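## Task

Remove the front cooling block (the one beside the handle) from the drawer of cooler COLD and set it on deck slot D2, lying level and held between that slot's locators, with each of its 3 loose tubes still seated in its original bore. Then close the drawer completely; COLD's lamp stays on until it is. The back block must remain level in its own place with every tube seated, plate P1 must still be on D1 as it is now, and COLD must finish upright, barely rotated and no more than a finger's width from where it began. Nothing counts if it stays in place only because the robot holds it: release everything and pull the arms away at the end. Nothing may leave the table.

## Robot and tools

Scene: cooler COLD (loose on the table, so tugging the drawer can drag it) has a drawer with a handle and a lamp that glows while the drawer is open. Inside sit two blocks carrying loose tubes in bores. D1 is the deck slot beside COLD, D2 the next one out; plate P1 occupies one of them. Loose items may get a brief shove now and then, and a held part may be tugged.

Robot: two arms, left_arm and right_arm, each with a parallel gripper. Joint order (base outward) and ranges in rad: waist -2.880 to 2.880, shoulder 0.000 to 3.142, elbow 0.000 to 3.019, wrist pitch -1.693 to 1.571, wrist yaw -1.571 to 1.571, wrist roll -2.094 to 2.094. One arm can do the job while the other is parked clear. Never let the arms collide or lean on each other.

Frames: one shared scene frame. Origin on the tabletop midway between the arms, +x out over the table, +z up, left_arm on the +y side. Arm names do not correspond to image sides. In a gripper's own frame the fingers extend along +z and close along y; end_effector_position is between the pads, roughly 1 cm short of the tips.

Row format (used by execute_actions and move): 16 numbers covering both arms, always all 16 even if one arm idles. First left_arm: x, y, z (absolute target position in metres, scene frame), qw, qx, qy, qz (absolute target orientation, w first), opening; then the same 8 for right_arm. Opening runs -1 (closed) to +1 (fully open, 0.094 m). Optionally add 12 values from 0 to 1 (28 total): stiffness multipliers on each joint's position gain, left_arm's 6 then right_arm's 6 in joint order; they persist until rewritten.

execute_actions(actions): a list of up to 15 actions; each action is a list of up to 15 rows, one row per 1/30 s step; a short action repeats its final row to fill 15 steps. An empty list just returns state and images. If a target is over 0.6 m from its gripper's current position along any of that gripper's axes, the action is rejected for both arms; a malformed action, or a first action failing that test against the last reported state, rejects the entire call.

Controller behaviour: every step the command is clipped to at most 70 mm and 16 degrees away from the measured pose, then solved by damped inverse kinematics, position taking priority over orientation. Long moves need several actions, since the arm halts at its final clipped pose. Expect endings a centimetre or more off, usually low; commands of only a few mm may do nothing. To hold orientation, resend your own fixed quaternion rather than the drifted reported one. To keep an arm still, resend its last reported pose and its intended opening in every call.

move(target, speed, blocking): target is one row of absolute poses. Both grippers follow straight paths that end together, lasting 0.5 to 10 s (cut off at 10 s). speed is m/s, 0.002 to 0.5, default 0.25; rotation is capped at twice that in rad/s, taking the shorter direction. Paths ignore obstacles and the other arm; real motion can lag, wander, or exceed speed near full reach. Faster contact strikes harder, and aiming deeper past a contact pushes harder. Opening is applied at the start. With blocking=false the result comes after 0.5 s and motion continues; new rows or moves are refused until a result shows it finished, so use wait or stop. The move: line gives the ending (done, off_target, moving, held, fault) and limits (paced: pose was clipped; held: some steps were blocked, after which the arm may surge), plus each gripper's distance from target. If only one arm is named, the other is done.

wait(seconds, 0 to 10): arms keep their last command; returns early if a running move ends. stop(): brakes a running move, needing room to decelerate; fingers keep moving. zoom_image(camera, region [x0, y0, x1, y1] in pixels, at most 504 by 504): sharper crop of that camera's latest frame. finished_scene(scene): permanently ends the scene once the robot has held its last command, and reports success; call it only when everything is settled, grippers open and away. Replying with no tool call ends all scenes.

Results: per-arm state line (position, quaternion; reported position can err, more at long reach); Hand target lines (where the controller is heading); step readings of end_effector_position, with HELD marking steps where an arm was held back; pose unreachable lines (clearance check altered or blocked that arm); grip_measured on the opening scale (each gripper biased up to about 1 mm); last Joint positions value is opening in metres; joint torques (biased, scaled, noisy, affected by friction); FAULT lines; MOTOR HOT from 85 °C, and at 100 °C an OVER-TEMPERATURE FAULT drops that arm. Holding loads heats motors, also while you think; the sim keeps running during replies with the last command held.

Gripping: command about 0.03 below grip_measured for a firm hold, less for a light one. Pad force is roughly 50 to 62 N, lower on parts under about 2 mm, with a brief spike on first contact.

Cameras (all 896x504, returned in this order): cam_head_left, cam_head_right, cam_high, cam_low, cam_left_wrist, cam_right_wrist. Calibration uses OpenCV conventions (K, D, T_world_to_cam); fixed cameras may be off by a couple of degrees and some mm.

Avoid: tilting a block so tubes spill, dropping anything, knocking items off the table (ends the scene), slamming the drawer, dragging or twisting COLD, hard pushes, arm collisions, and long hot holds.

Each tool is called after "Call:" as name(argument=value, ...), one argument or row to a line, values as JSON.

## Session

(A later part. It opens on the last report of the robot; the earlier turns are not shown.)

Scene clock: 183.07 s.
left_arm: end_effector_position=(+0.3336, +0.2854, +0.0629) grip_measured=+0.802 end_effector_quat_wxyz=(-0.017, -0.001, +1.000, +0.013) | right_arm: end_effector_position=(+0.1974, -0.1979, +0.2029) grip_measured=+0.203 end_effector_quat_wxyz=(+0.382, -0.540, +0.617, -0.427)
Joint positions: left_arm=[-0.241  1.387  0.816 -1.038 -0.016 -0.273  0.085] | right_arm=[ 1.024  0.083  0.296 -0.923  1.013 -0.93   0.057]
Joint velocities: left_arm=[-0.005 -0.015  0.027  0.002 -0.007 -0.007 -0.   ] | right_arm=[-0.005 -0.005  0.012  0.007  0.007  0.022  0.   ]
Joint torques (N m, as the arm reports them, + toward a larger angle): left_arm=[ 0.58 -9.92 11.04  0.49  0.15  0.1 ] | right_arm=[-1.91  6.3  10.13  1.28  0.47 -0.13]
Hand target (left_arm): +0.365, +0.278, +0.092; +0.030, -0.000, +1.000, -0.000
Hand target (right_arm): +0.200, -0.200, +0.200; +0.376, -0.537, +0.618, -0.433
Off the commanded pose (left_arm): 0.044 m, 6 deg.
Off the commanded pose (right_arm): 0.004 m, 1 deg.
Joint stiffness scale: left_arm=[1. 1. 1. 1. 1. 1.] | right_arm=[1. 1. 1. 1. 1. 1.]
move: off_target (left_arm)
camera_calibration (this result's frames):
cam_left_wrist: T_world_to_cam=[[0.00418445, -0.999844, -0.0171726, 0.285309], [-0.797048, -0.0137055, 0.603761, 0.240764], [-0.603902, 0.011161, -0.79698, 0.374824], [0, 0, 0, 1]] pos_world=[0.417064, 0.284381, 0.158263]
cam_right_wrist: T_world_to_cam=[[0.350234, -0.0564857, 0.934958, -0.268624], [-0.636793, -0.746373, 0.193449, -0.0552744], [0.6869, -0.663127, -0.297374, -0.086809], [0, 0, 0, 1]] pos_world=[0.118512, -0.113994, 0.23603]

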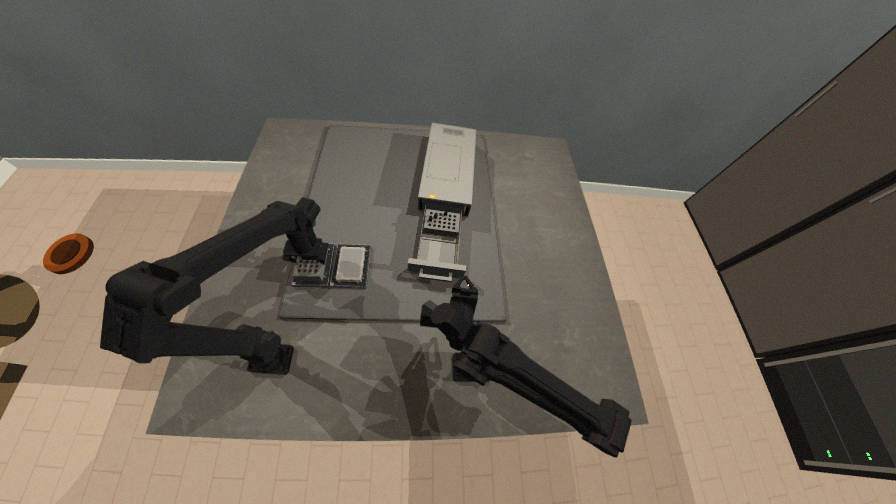

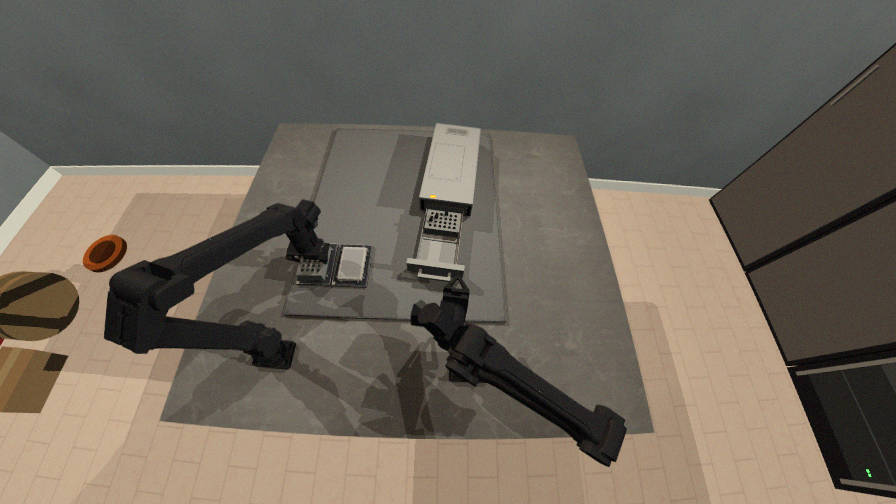

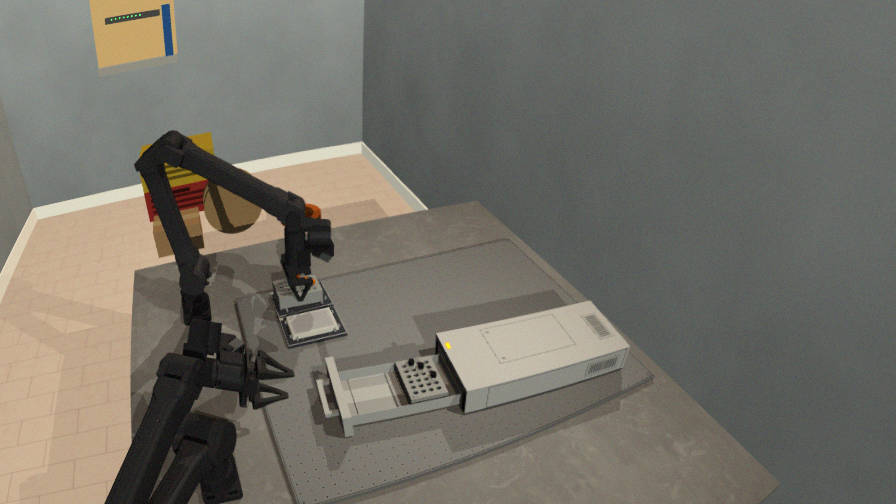

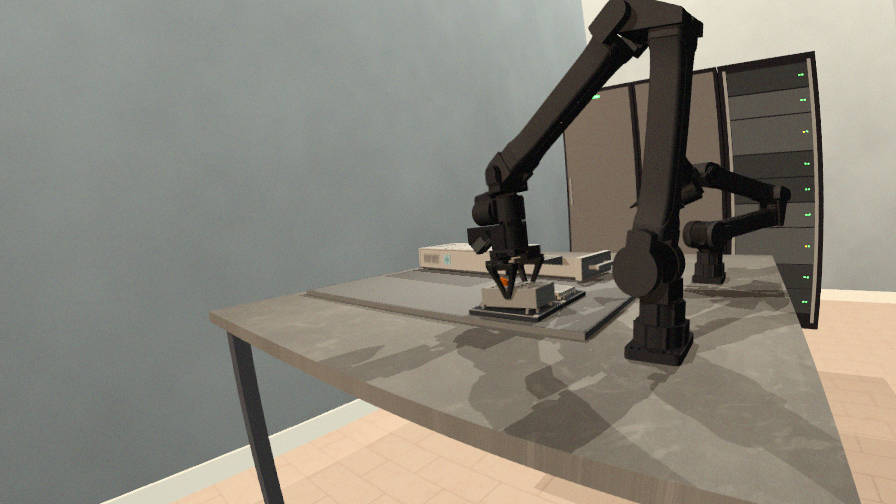

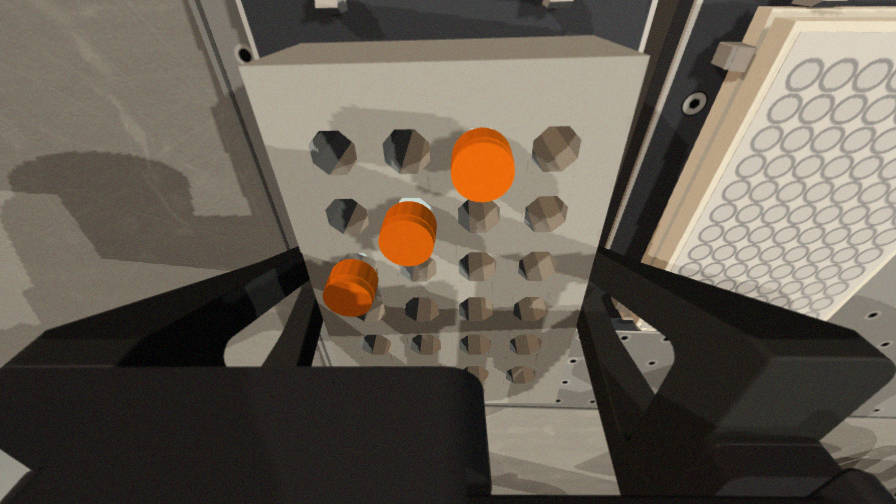

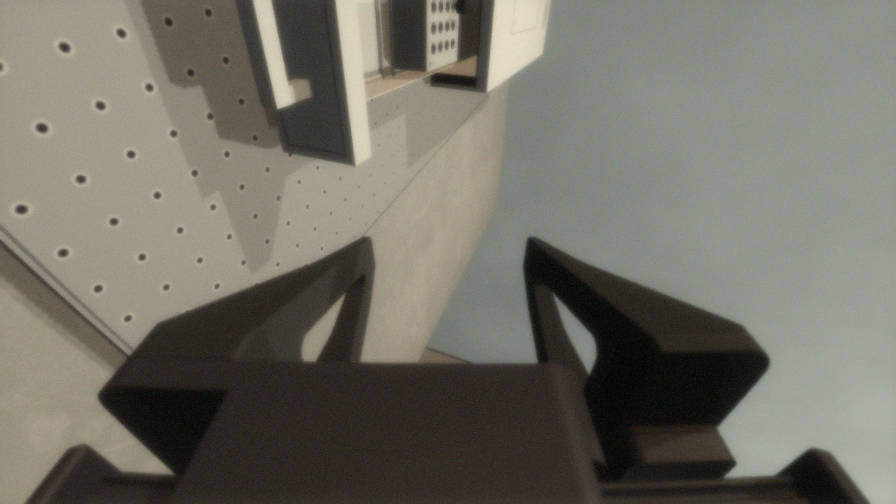

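Redo: up, then descend with x 0.361.

Call:
move(
  target=[0.375,0.274,0.15,0.03,0,1,0,0.6, 0.2,-0.2,0.2,0.376,-0.537,0.618,-0.433,0.2],
  speed=0.05,
)

Call:
move(
  target=[0.361,0.278,0.085,0.03,0,1,0,0.6, 0.2,-0.2,0.2,0.376,-0.537,0.618,-0.433,0.2],
  speed=0.03,
)

Scene clock: 188.03 s.
left_arm: end_effector_position=(+0.3446, +0.2816, +0.1054) grip_measured=+0.802 end_effector_quat_wxyz=(-0.023, +0.001, +1.000, +0.012) | right_arm: end_effector_position=(+0.1974, -0.1979, +0.2029) grip_measured=+0.203 end_effector_quat_wxyz=(+0.382, -0.540, +0.617, -0.427)
Joint positions: left_arm=[-0.241  1.364  0.919 -1.178 -0.011 -0.269  0.085] | right_arm=[ 1.024  0.083  0.296 -0.923  1.013 -0.93   0.057]
Joint velocities: left_arm=[-0.005 -0.005  0.007 -0.027 -0.095  0.007  0.   ] | right_arm=[-0.005 -0.005 -0.002  0.002  0.007 -0.007  0.   ]
Joint torques (N m, as the arm reports them, + toward a larger angle): left_arm=[  0.16 -12.76  12.7   -0.91   0.02   0.  ] | right_arm=[-1.93  6.27 10.11  1.29  0.47 -0.13]
Hand target (left_arm): +0.371, +0.274, +0.151; +0.030, -0.000, +1.000, -0.001
Hand target (right_arm): +0.200, -0.200, +0.200; +0.376, -0.537, +0.618, -0.433
Off the commanded pose (left_arm): 0.055 m, 6 deg.
Off the commanded pose (right_arm): 0.004 m, 1 deg.
Joint stiffness scale: left_arm=[1. 1. 1. 1. 1. 1.] | right_arm=[1. 1. 1. 1. 1. 1.]
move: off_target (left_arm)
camera_calibration (this result's frames):
cam_left_wrist: T_world_to_cam=[[-0.0000332597, -0.999868, -0.016258, 0.283567], [-0.789185, -0.00995868, 0.614074, 0.218954], [-0.614155, 0.012851, -0.789081, 0.417545], [0, 0, 0, 1]] pos_world=[0.429242, 0.280344, 0.199633]
cam_right_wrist: T_world_to_cam=[[0.350234, -0.0564857, 0.934958, -0.268624], [-0.636793, -0.746373, 0.193449, -0.0552744], [0.6869, -0.663127, -0.297374, -0.086809], [0, 0, 0, 1]] pos_world=[0.118512, -0.113994, 0.23603]

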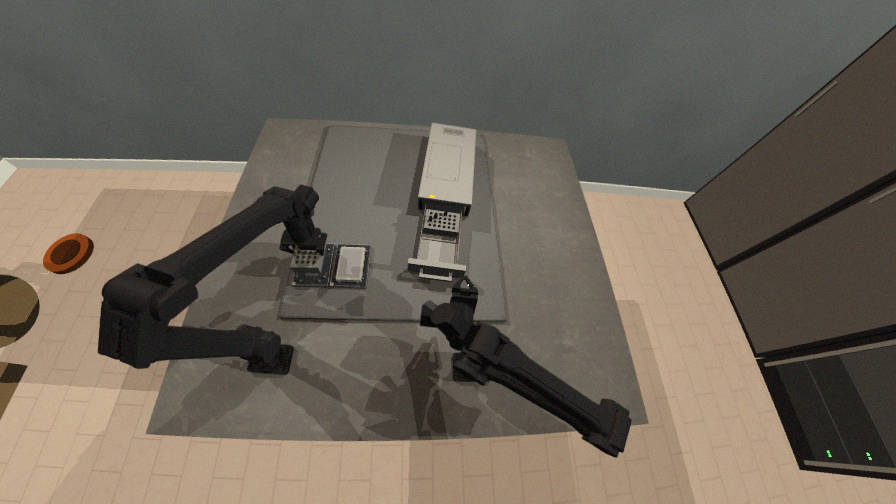

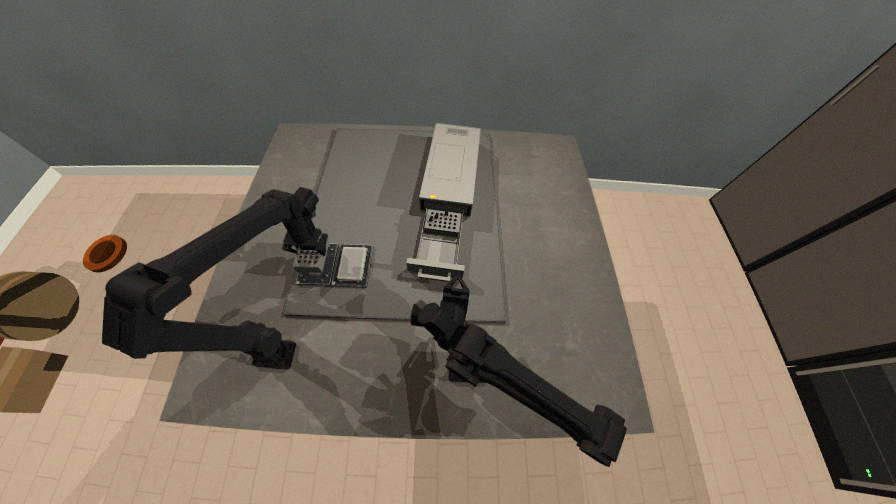

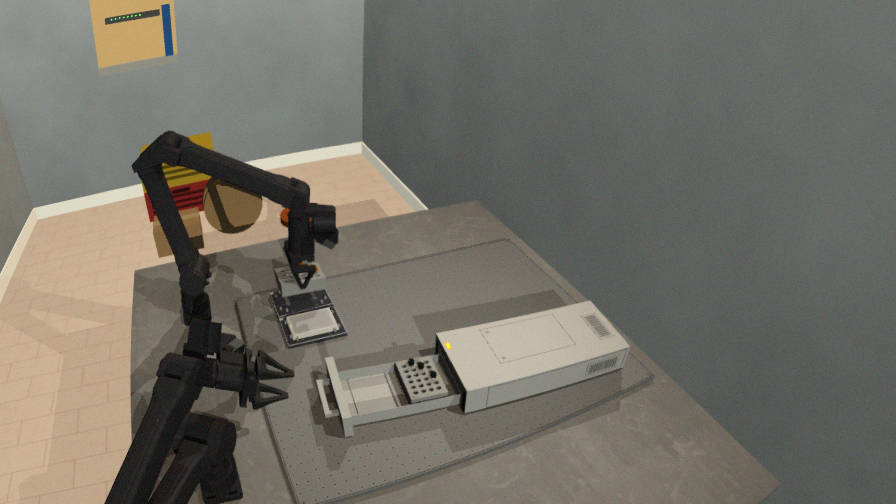

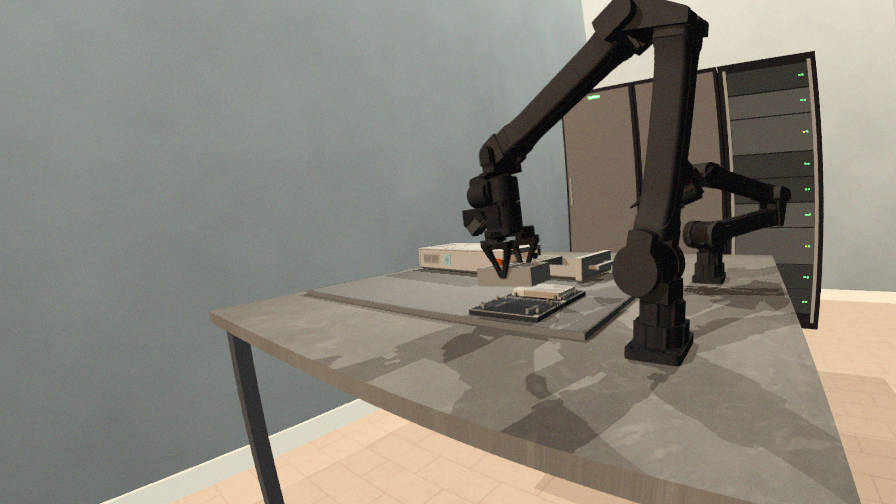

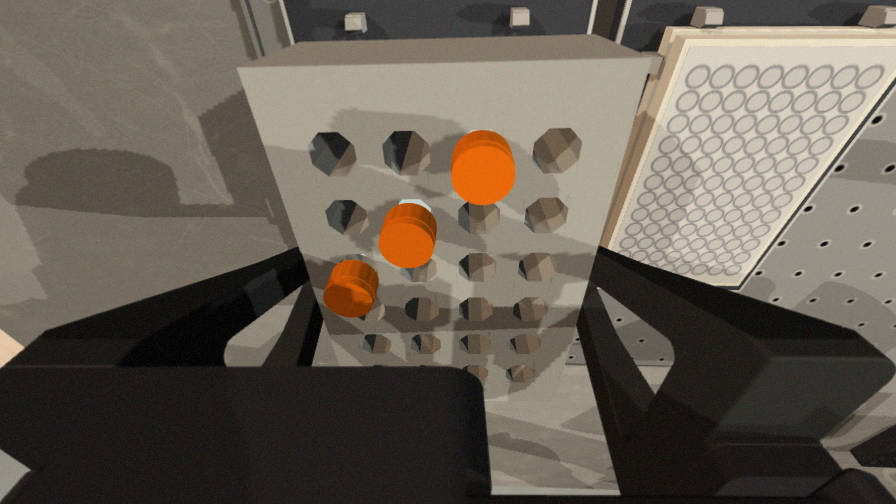

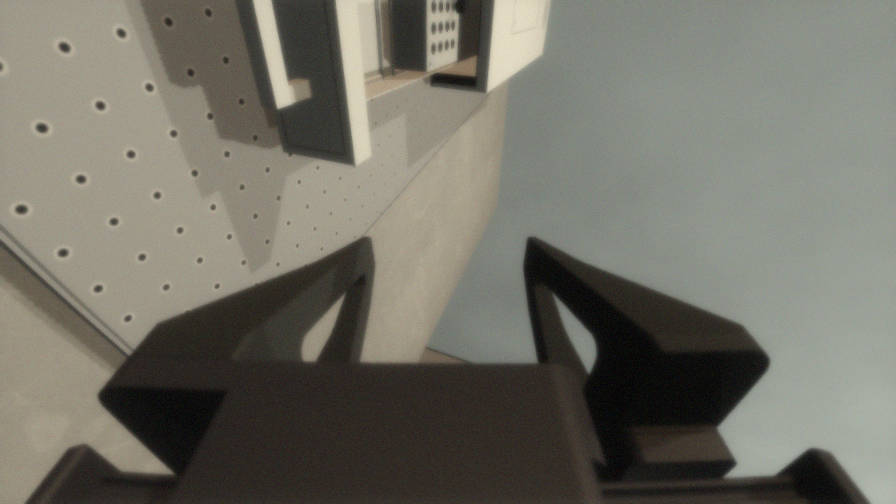

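Scene clock: 190.10 s.
left_arm: end_effector_position=(+0.3441, +0.2817, +0.0678) grip_measured=+0.802 end_effector_quat_wxyz=(-0.004, +0.001, +1.000, +0.007) | right_arm: end_effector_position=(+0.1974, -0.1979, +0.2029) grip_measured=+0.203 end_effector_quat_wxyz=(+0.382, -0.540, +0.617, -0.427)
Joint positions: left_arm=[-0.241  1.39   0.833 -1.025 -0.011 -0.269  0.085] | right_arm=[ 1.024  0.083  0.296 -0.923  1.013 -0.93   0.057]
Joint velocities: left_arm=[-0.015 -0.015 -0.002 -0.022 -0.037 -0.007  0.002] | right_arm=[-0.005 -0.015 -0.037 -0.022 -0.037  0.022 -0.001]
Joint torques (N m, as the arm reports them, + toward a larger angle): left_arm=[  0.25 -10.7    8.25   0.7    0.01   0.02] | right_arm=[-1.93  6.3  10.11  1.28  0.47 -0.13]
Hand target (left_arm): +0.361, +0.278, +0.086; +0.030, -0.000, +1.000, -0.001
Hand target (right_arm): +0.200, -0.200, +0.200; +0.376, -0.537, +0.618, -0.433
Off the commanded pose (left_arm): 0.024 m, 4 deg.
Off the commanded pose (right_arm): 0.004 m, 1 deg.
Joint stiffness scale: left_arm=[1. 1. 1. 1. 1. 1.] | right_arm=[1. 1. 1. 1. 1. 1.]
move: off_target (left_arm)
camera_calibration (this result's frames):
cam_left_wrist: T_world_to_cam=[[0.000391334, -0.999986, -0.00533033, 0.282225], [-0.812722, -0.00342377, 0.582641, 0.250083], [-0.582651, 0.00410407, -0.812712, 0.380827], [0, 0, 0, 1]] pos_world=[0.425027, 0.281515, 0.165298]
cam_right_wrist: T_world_to_cam=[[0.350234, -0.0564857, 0.934958, -0.268624], [-0.636793, -0.746373, 0.193449, -0.0552744], [0.6869, -0.663127, -0.297374, -0.086809], [0, 0, 0, 1]] pos_world=[0.118512, -0.113994, 0.23603]

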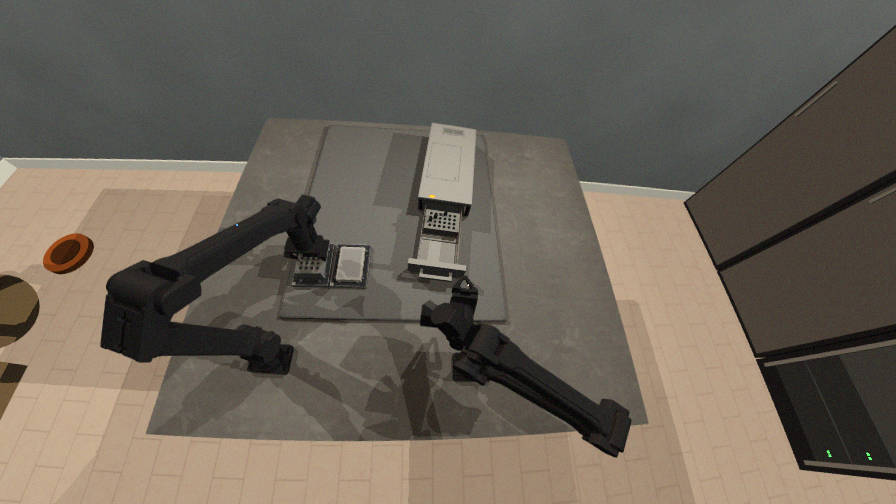

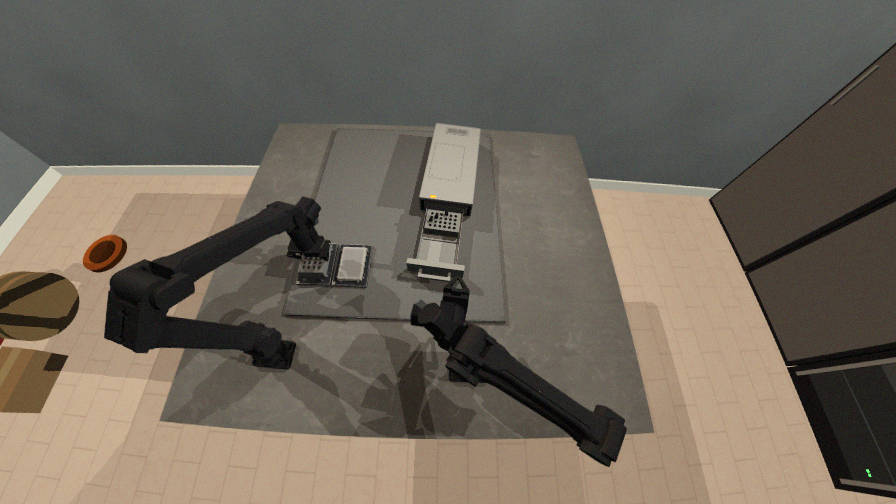

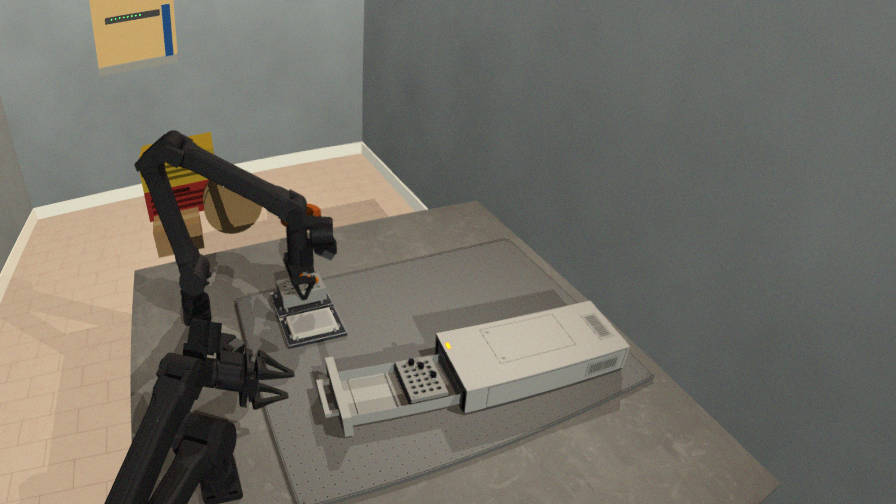

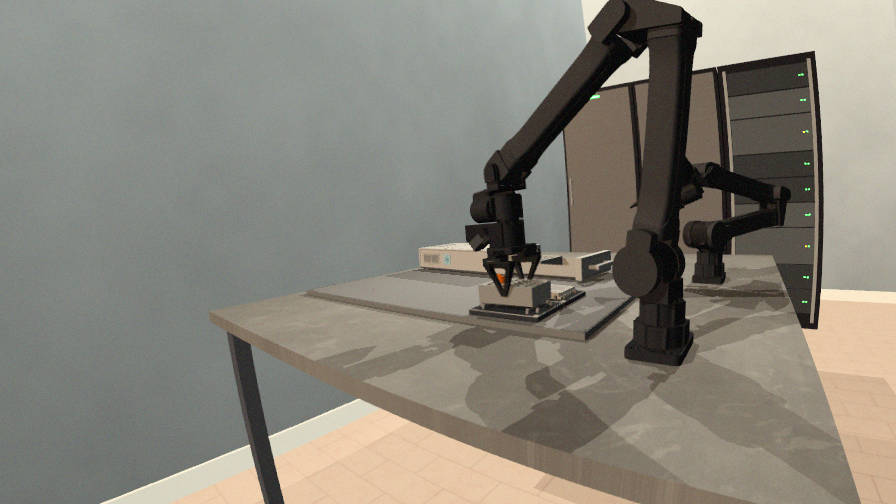

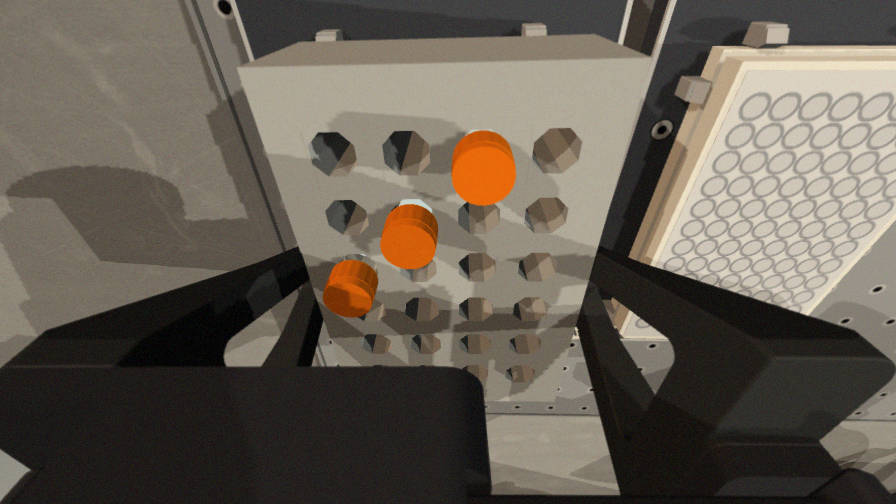

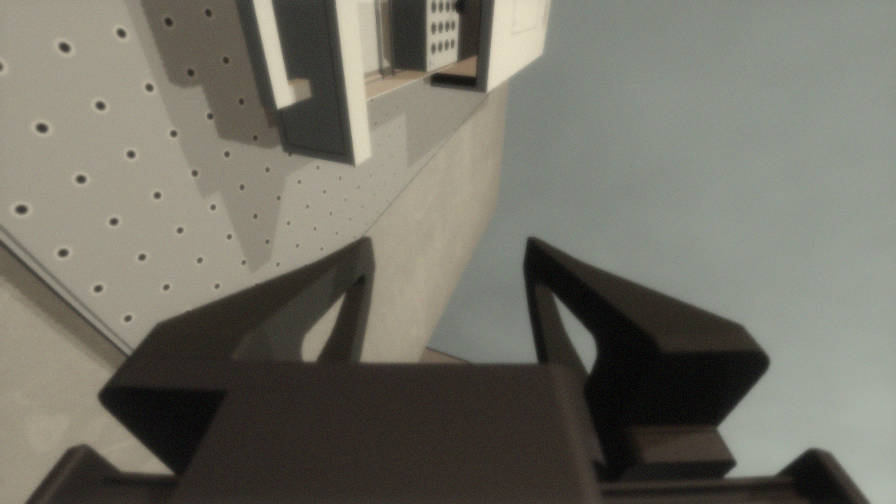

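Call:
move(
  target=[0.357,0.289,0.087,0.03,0,1,0,0.6, 0.2,-0.2,0.2,0.376,-0.537,0.618,-0.433,0.2],
  speed=0.02,
)

Scene clock: 193.53 s.
left_arm: end_effector_position=(+0.3422, +0.2867, +0.0669) grip_measured=+0.802 end_effector_quat_wxyz=(-0.005, +0.004, +1.000, +0.008) | right_arm: end_effector_position=(+0.1974, -0.1979, +0.2029) grip_measured=+0.203 end_effector_quat_wxyz=(+0.382, -0.540, +0.617, -0.427)
Joint positions: left_arm=[-0.229  1.384  0.825 -1.025 -0.013 -0.251  0.085] | right_arm=[ 1.024  0.083  0.296 -0.923  1.013 -0.93   0.057]
Joint velocities: left_arm=[-0.015 -0.005  0.002  0.007 -0.007  0.007  0.001] | right_arm=[ 0.005 -0.005  0.012 -0.017  0.007  0.051 -0.   ]
Joint torques (N m, as the arm reports them, + toward a larger angle): left_arm=[  1.63 -11.96   7.86   0.46   0.06   0.11] | right_arm=[-1.92  6.28 10.11  1.28  0.47 -0.13]
Hand target (left_arm): +0.356, +0.289, +0.088; +0.030, -0.001, +1.000, +0.000
Hand target (right_arm): +0.200, -0.200, +0.200; +0.376, -0.537, +0.618, -0.433
Off the commanded pose (left_arm): 0.025 m, 4 deg.
Off the commanded pose (right_arm): 0.004 m, 1 deg.
Joint stiffness scale: left_arm=[1. 1. 1. 1. 1. 1.] | right_arm=[1. 1. 1. 1. 1. 1.]
move: off_target (left_arm)
camera_calibration (this result's frames):
cam_left_wrist: T_world_to_cam=[[-0.00574488, -0.999954, -0.00761826, 0.289501], [-0.811577, 0.000211497, 0.584245, 0.247499], [-0.584217, 0.00953922, -0.811541, 0.377879], [0, 0, 0, 1]] pos_world=[0.423291, 0.28583, 0.164269]
cam_right_wrist: T_world_to_cam=[[0.350234, -0.0564857, 0.934958, -0.268624], [-0.636793, -0.746373, 0.193449, -0.0552744], [0.6869, -0.663127, -0.297374, -0.086809], [0, 0, 0, 1]] pos_world=[0.118512, -0.113994, 0.23603]

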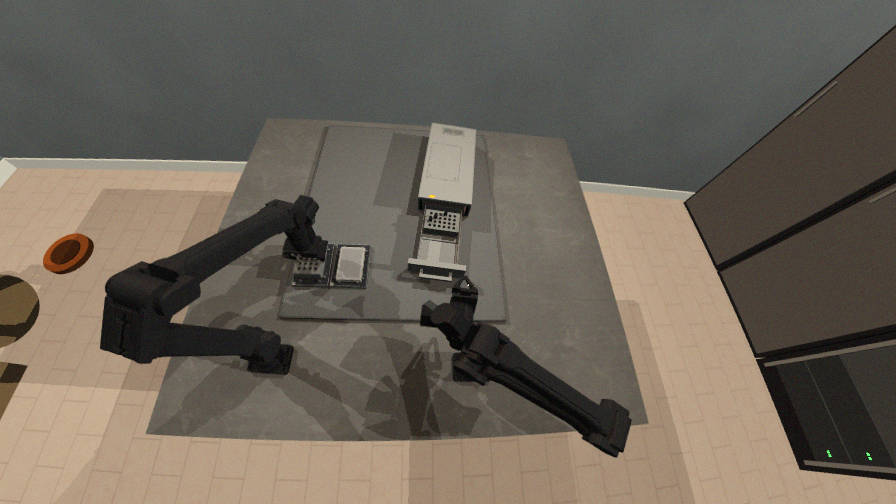

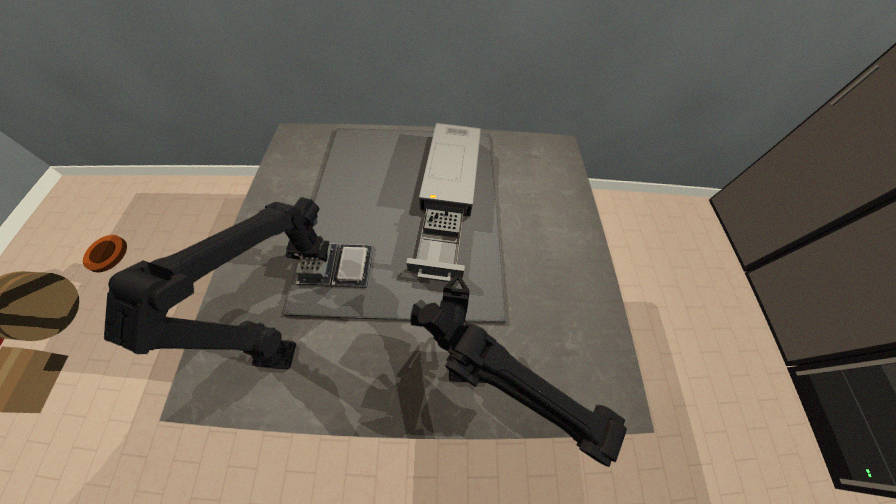

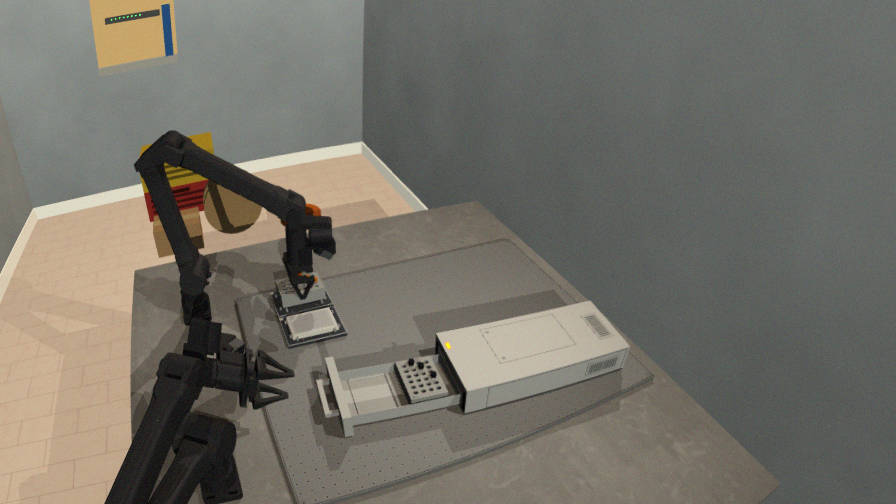

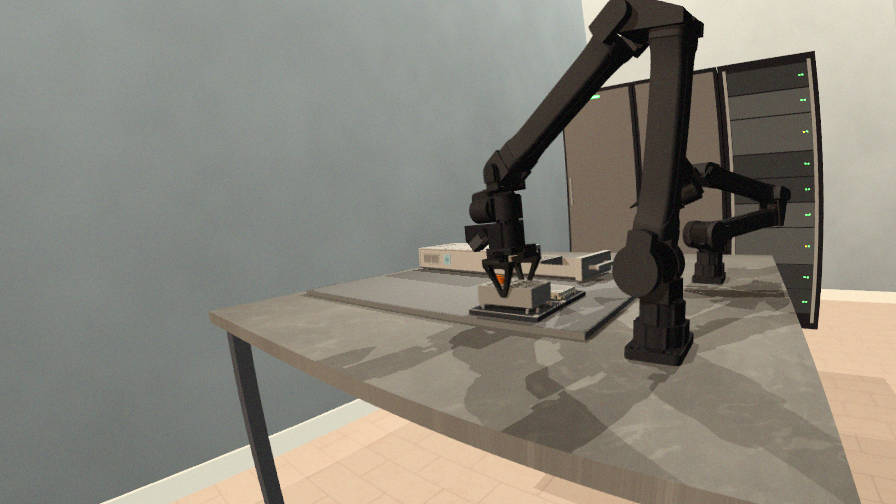

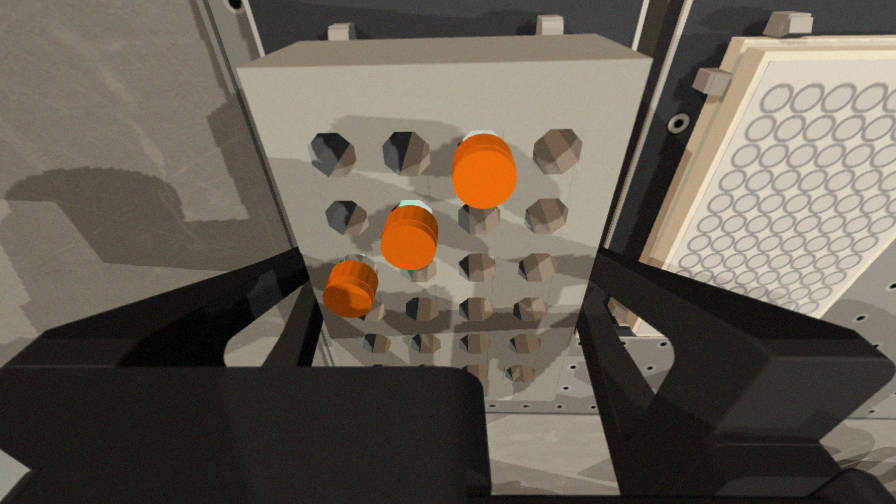

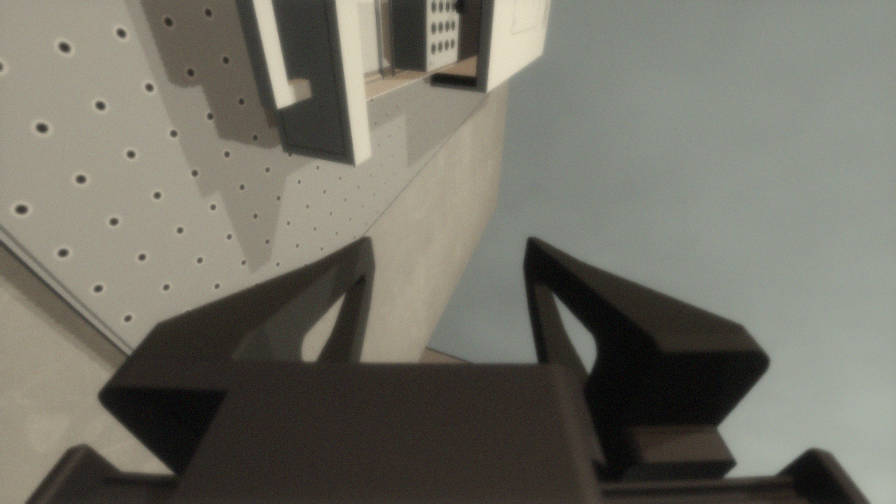

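Call:
move(
  target=[0.354,0.289,0.084,0.03,0,1,0,0.6, 0.2,-0.2,0.2,0.376,-0.537,0.618,-0.433,0.2],
  speed=0.015,
)

Scene clock: 197.40 s.
left_arm: end_effector_position=(+0.3411, +0.2872, +0.0663) grip_measured=+0.802 end_effector_quat_wxyz=(-0.001, +0.004, +1.000, +0.008) | right_arm: end_effector_position=(+0.1974, -0.1979, +0.2029) grip_measured=+0.203 end_effector_quat_wxyz=(+0.382, -0.540, +0.617, -0.427)
Joint positions: left_arm=[-0.229  1.378  0.817 -1.017 -0.014 -0.251  0.085] | right_arm=[ 1.024  0.083  0.296 -0.923  1.013 -0.93   0.057]
Joint velocities: left_arm=[ 0.005 -0.005 -0.012  0.007  0.022  0.037 -0.   ] | right_arm=[-0.005 -0.005  0.002  0.012  0.007  0.066 -0.001]
Joint torques (N m, as the arm reports them, + toward a larger angle): left_arm=[  1.3  -11.59   7.57   0.47   0.1    0.09] | right_arm=[-1.91  6.29 10.12  1.29  0.47 -0.13]
Hand target (left_arm): +0.353, +0.289, +0.084; +0.030, -0.000, +1.000, +0.000
Hand target (right_arm): +0.200, -0.200, +0.200; +0.376, -0.537, +0.618, -0.433
Off the commanded pose (left_arm): 0.022 m, 4 deg.
Off the commanded pose (right_arm): 0.004 m, 1 deg.
Joint stiffness scale: left_arm=[1. 1. 1. 1. 1. 1.] | right_arm=[1. 1. 1. 1. 1. 1.]
move: off_target (left_arm)
camera_calibration (this result's frames):
cam_left_wrist: T_world_to_cam=[[-0.00570593, -0.999961, -0.00673185, 0.289838], [-0.815337, 0.000754635, 0.578986, 0.248492], [-0.578959, 0.00879238, -0.815309, 0.375385], [0, 0, 0, 1]] pos_world=[0.421591, 0.286339, 0.164132]
cam_right_wrist: T_world_to_cam=[[0.350234, -0.0564857, 0.934958, -0.268624], [-0.636793, -0.746373, 0.193449, -0.0552744], [0.6869, -0.663127, -0.297374, -0.086809], [0, 0, 0, 1]] pos_world=[0.118512, -0.113994, 0.23603]

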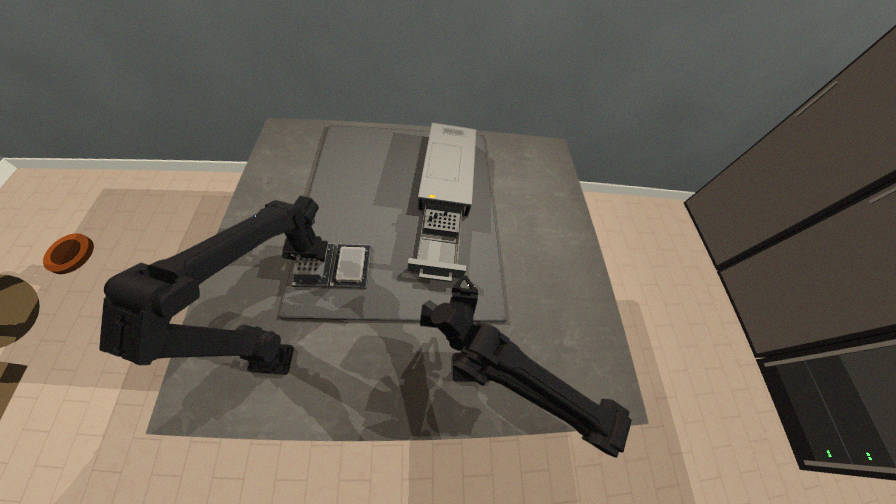

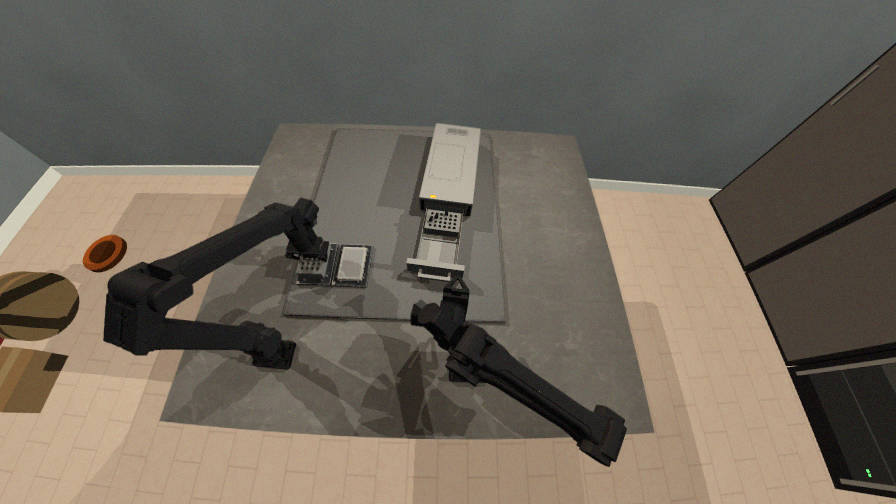

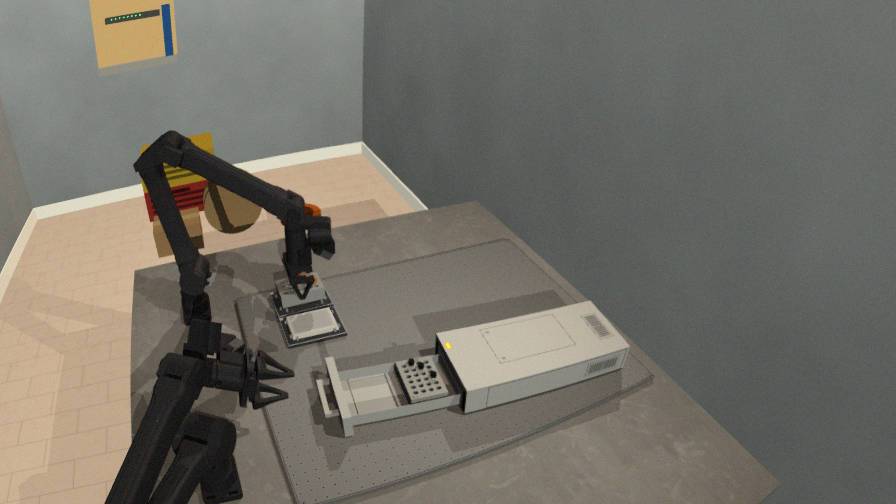

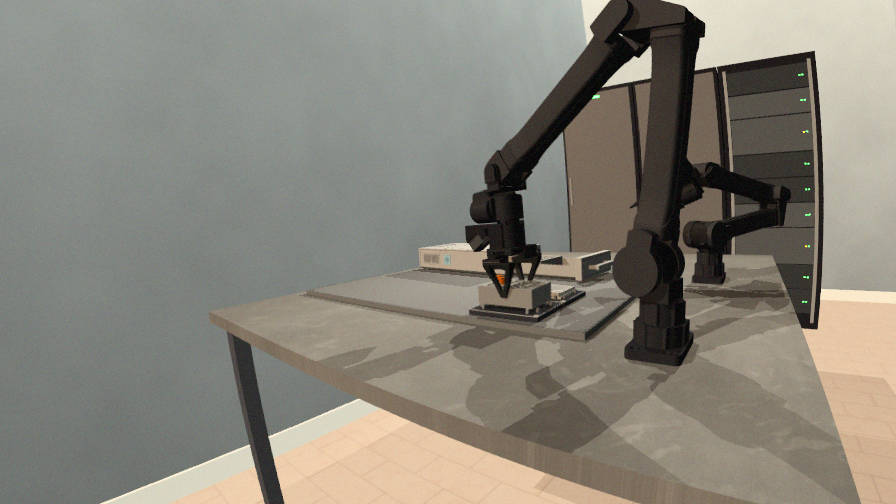

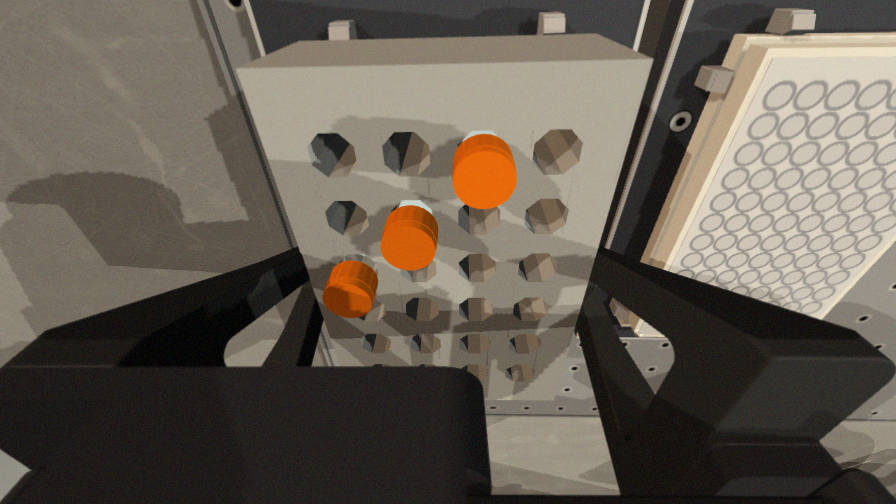

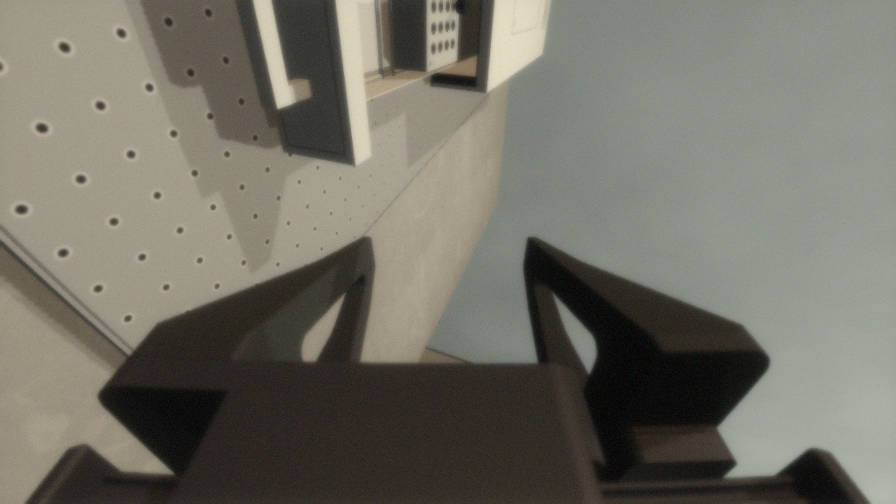

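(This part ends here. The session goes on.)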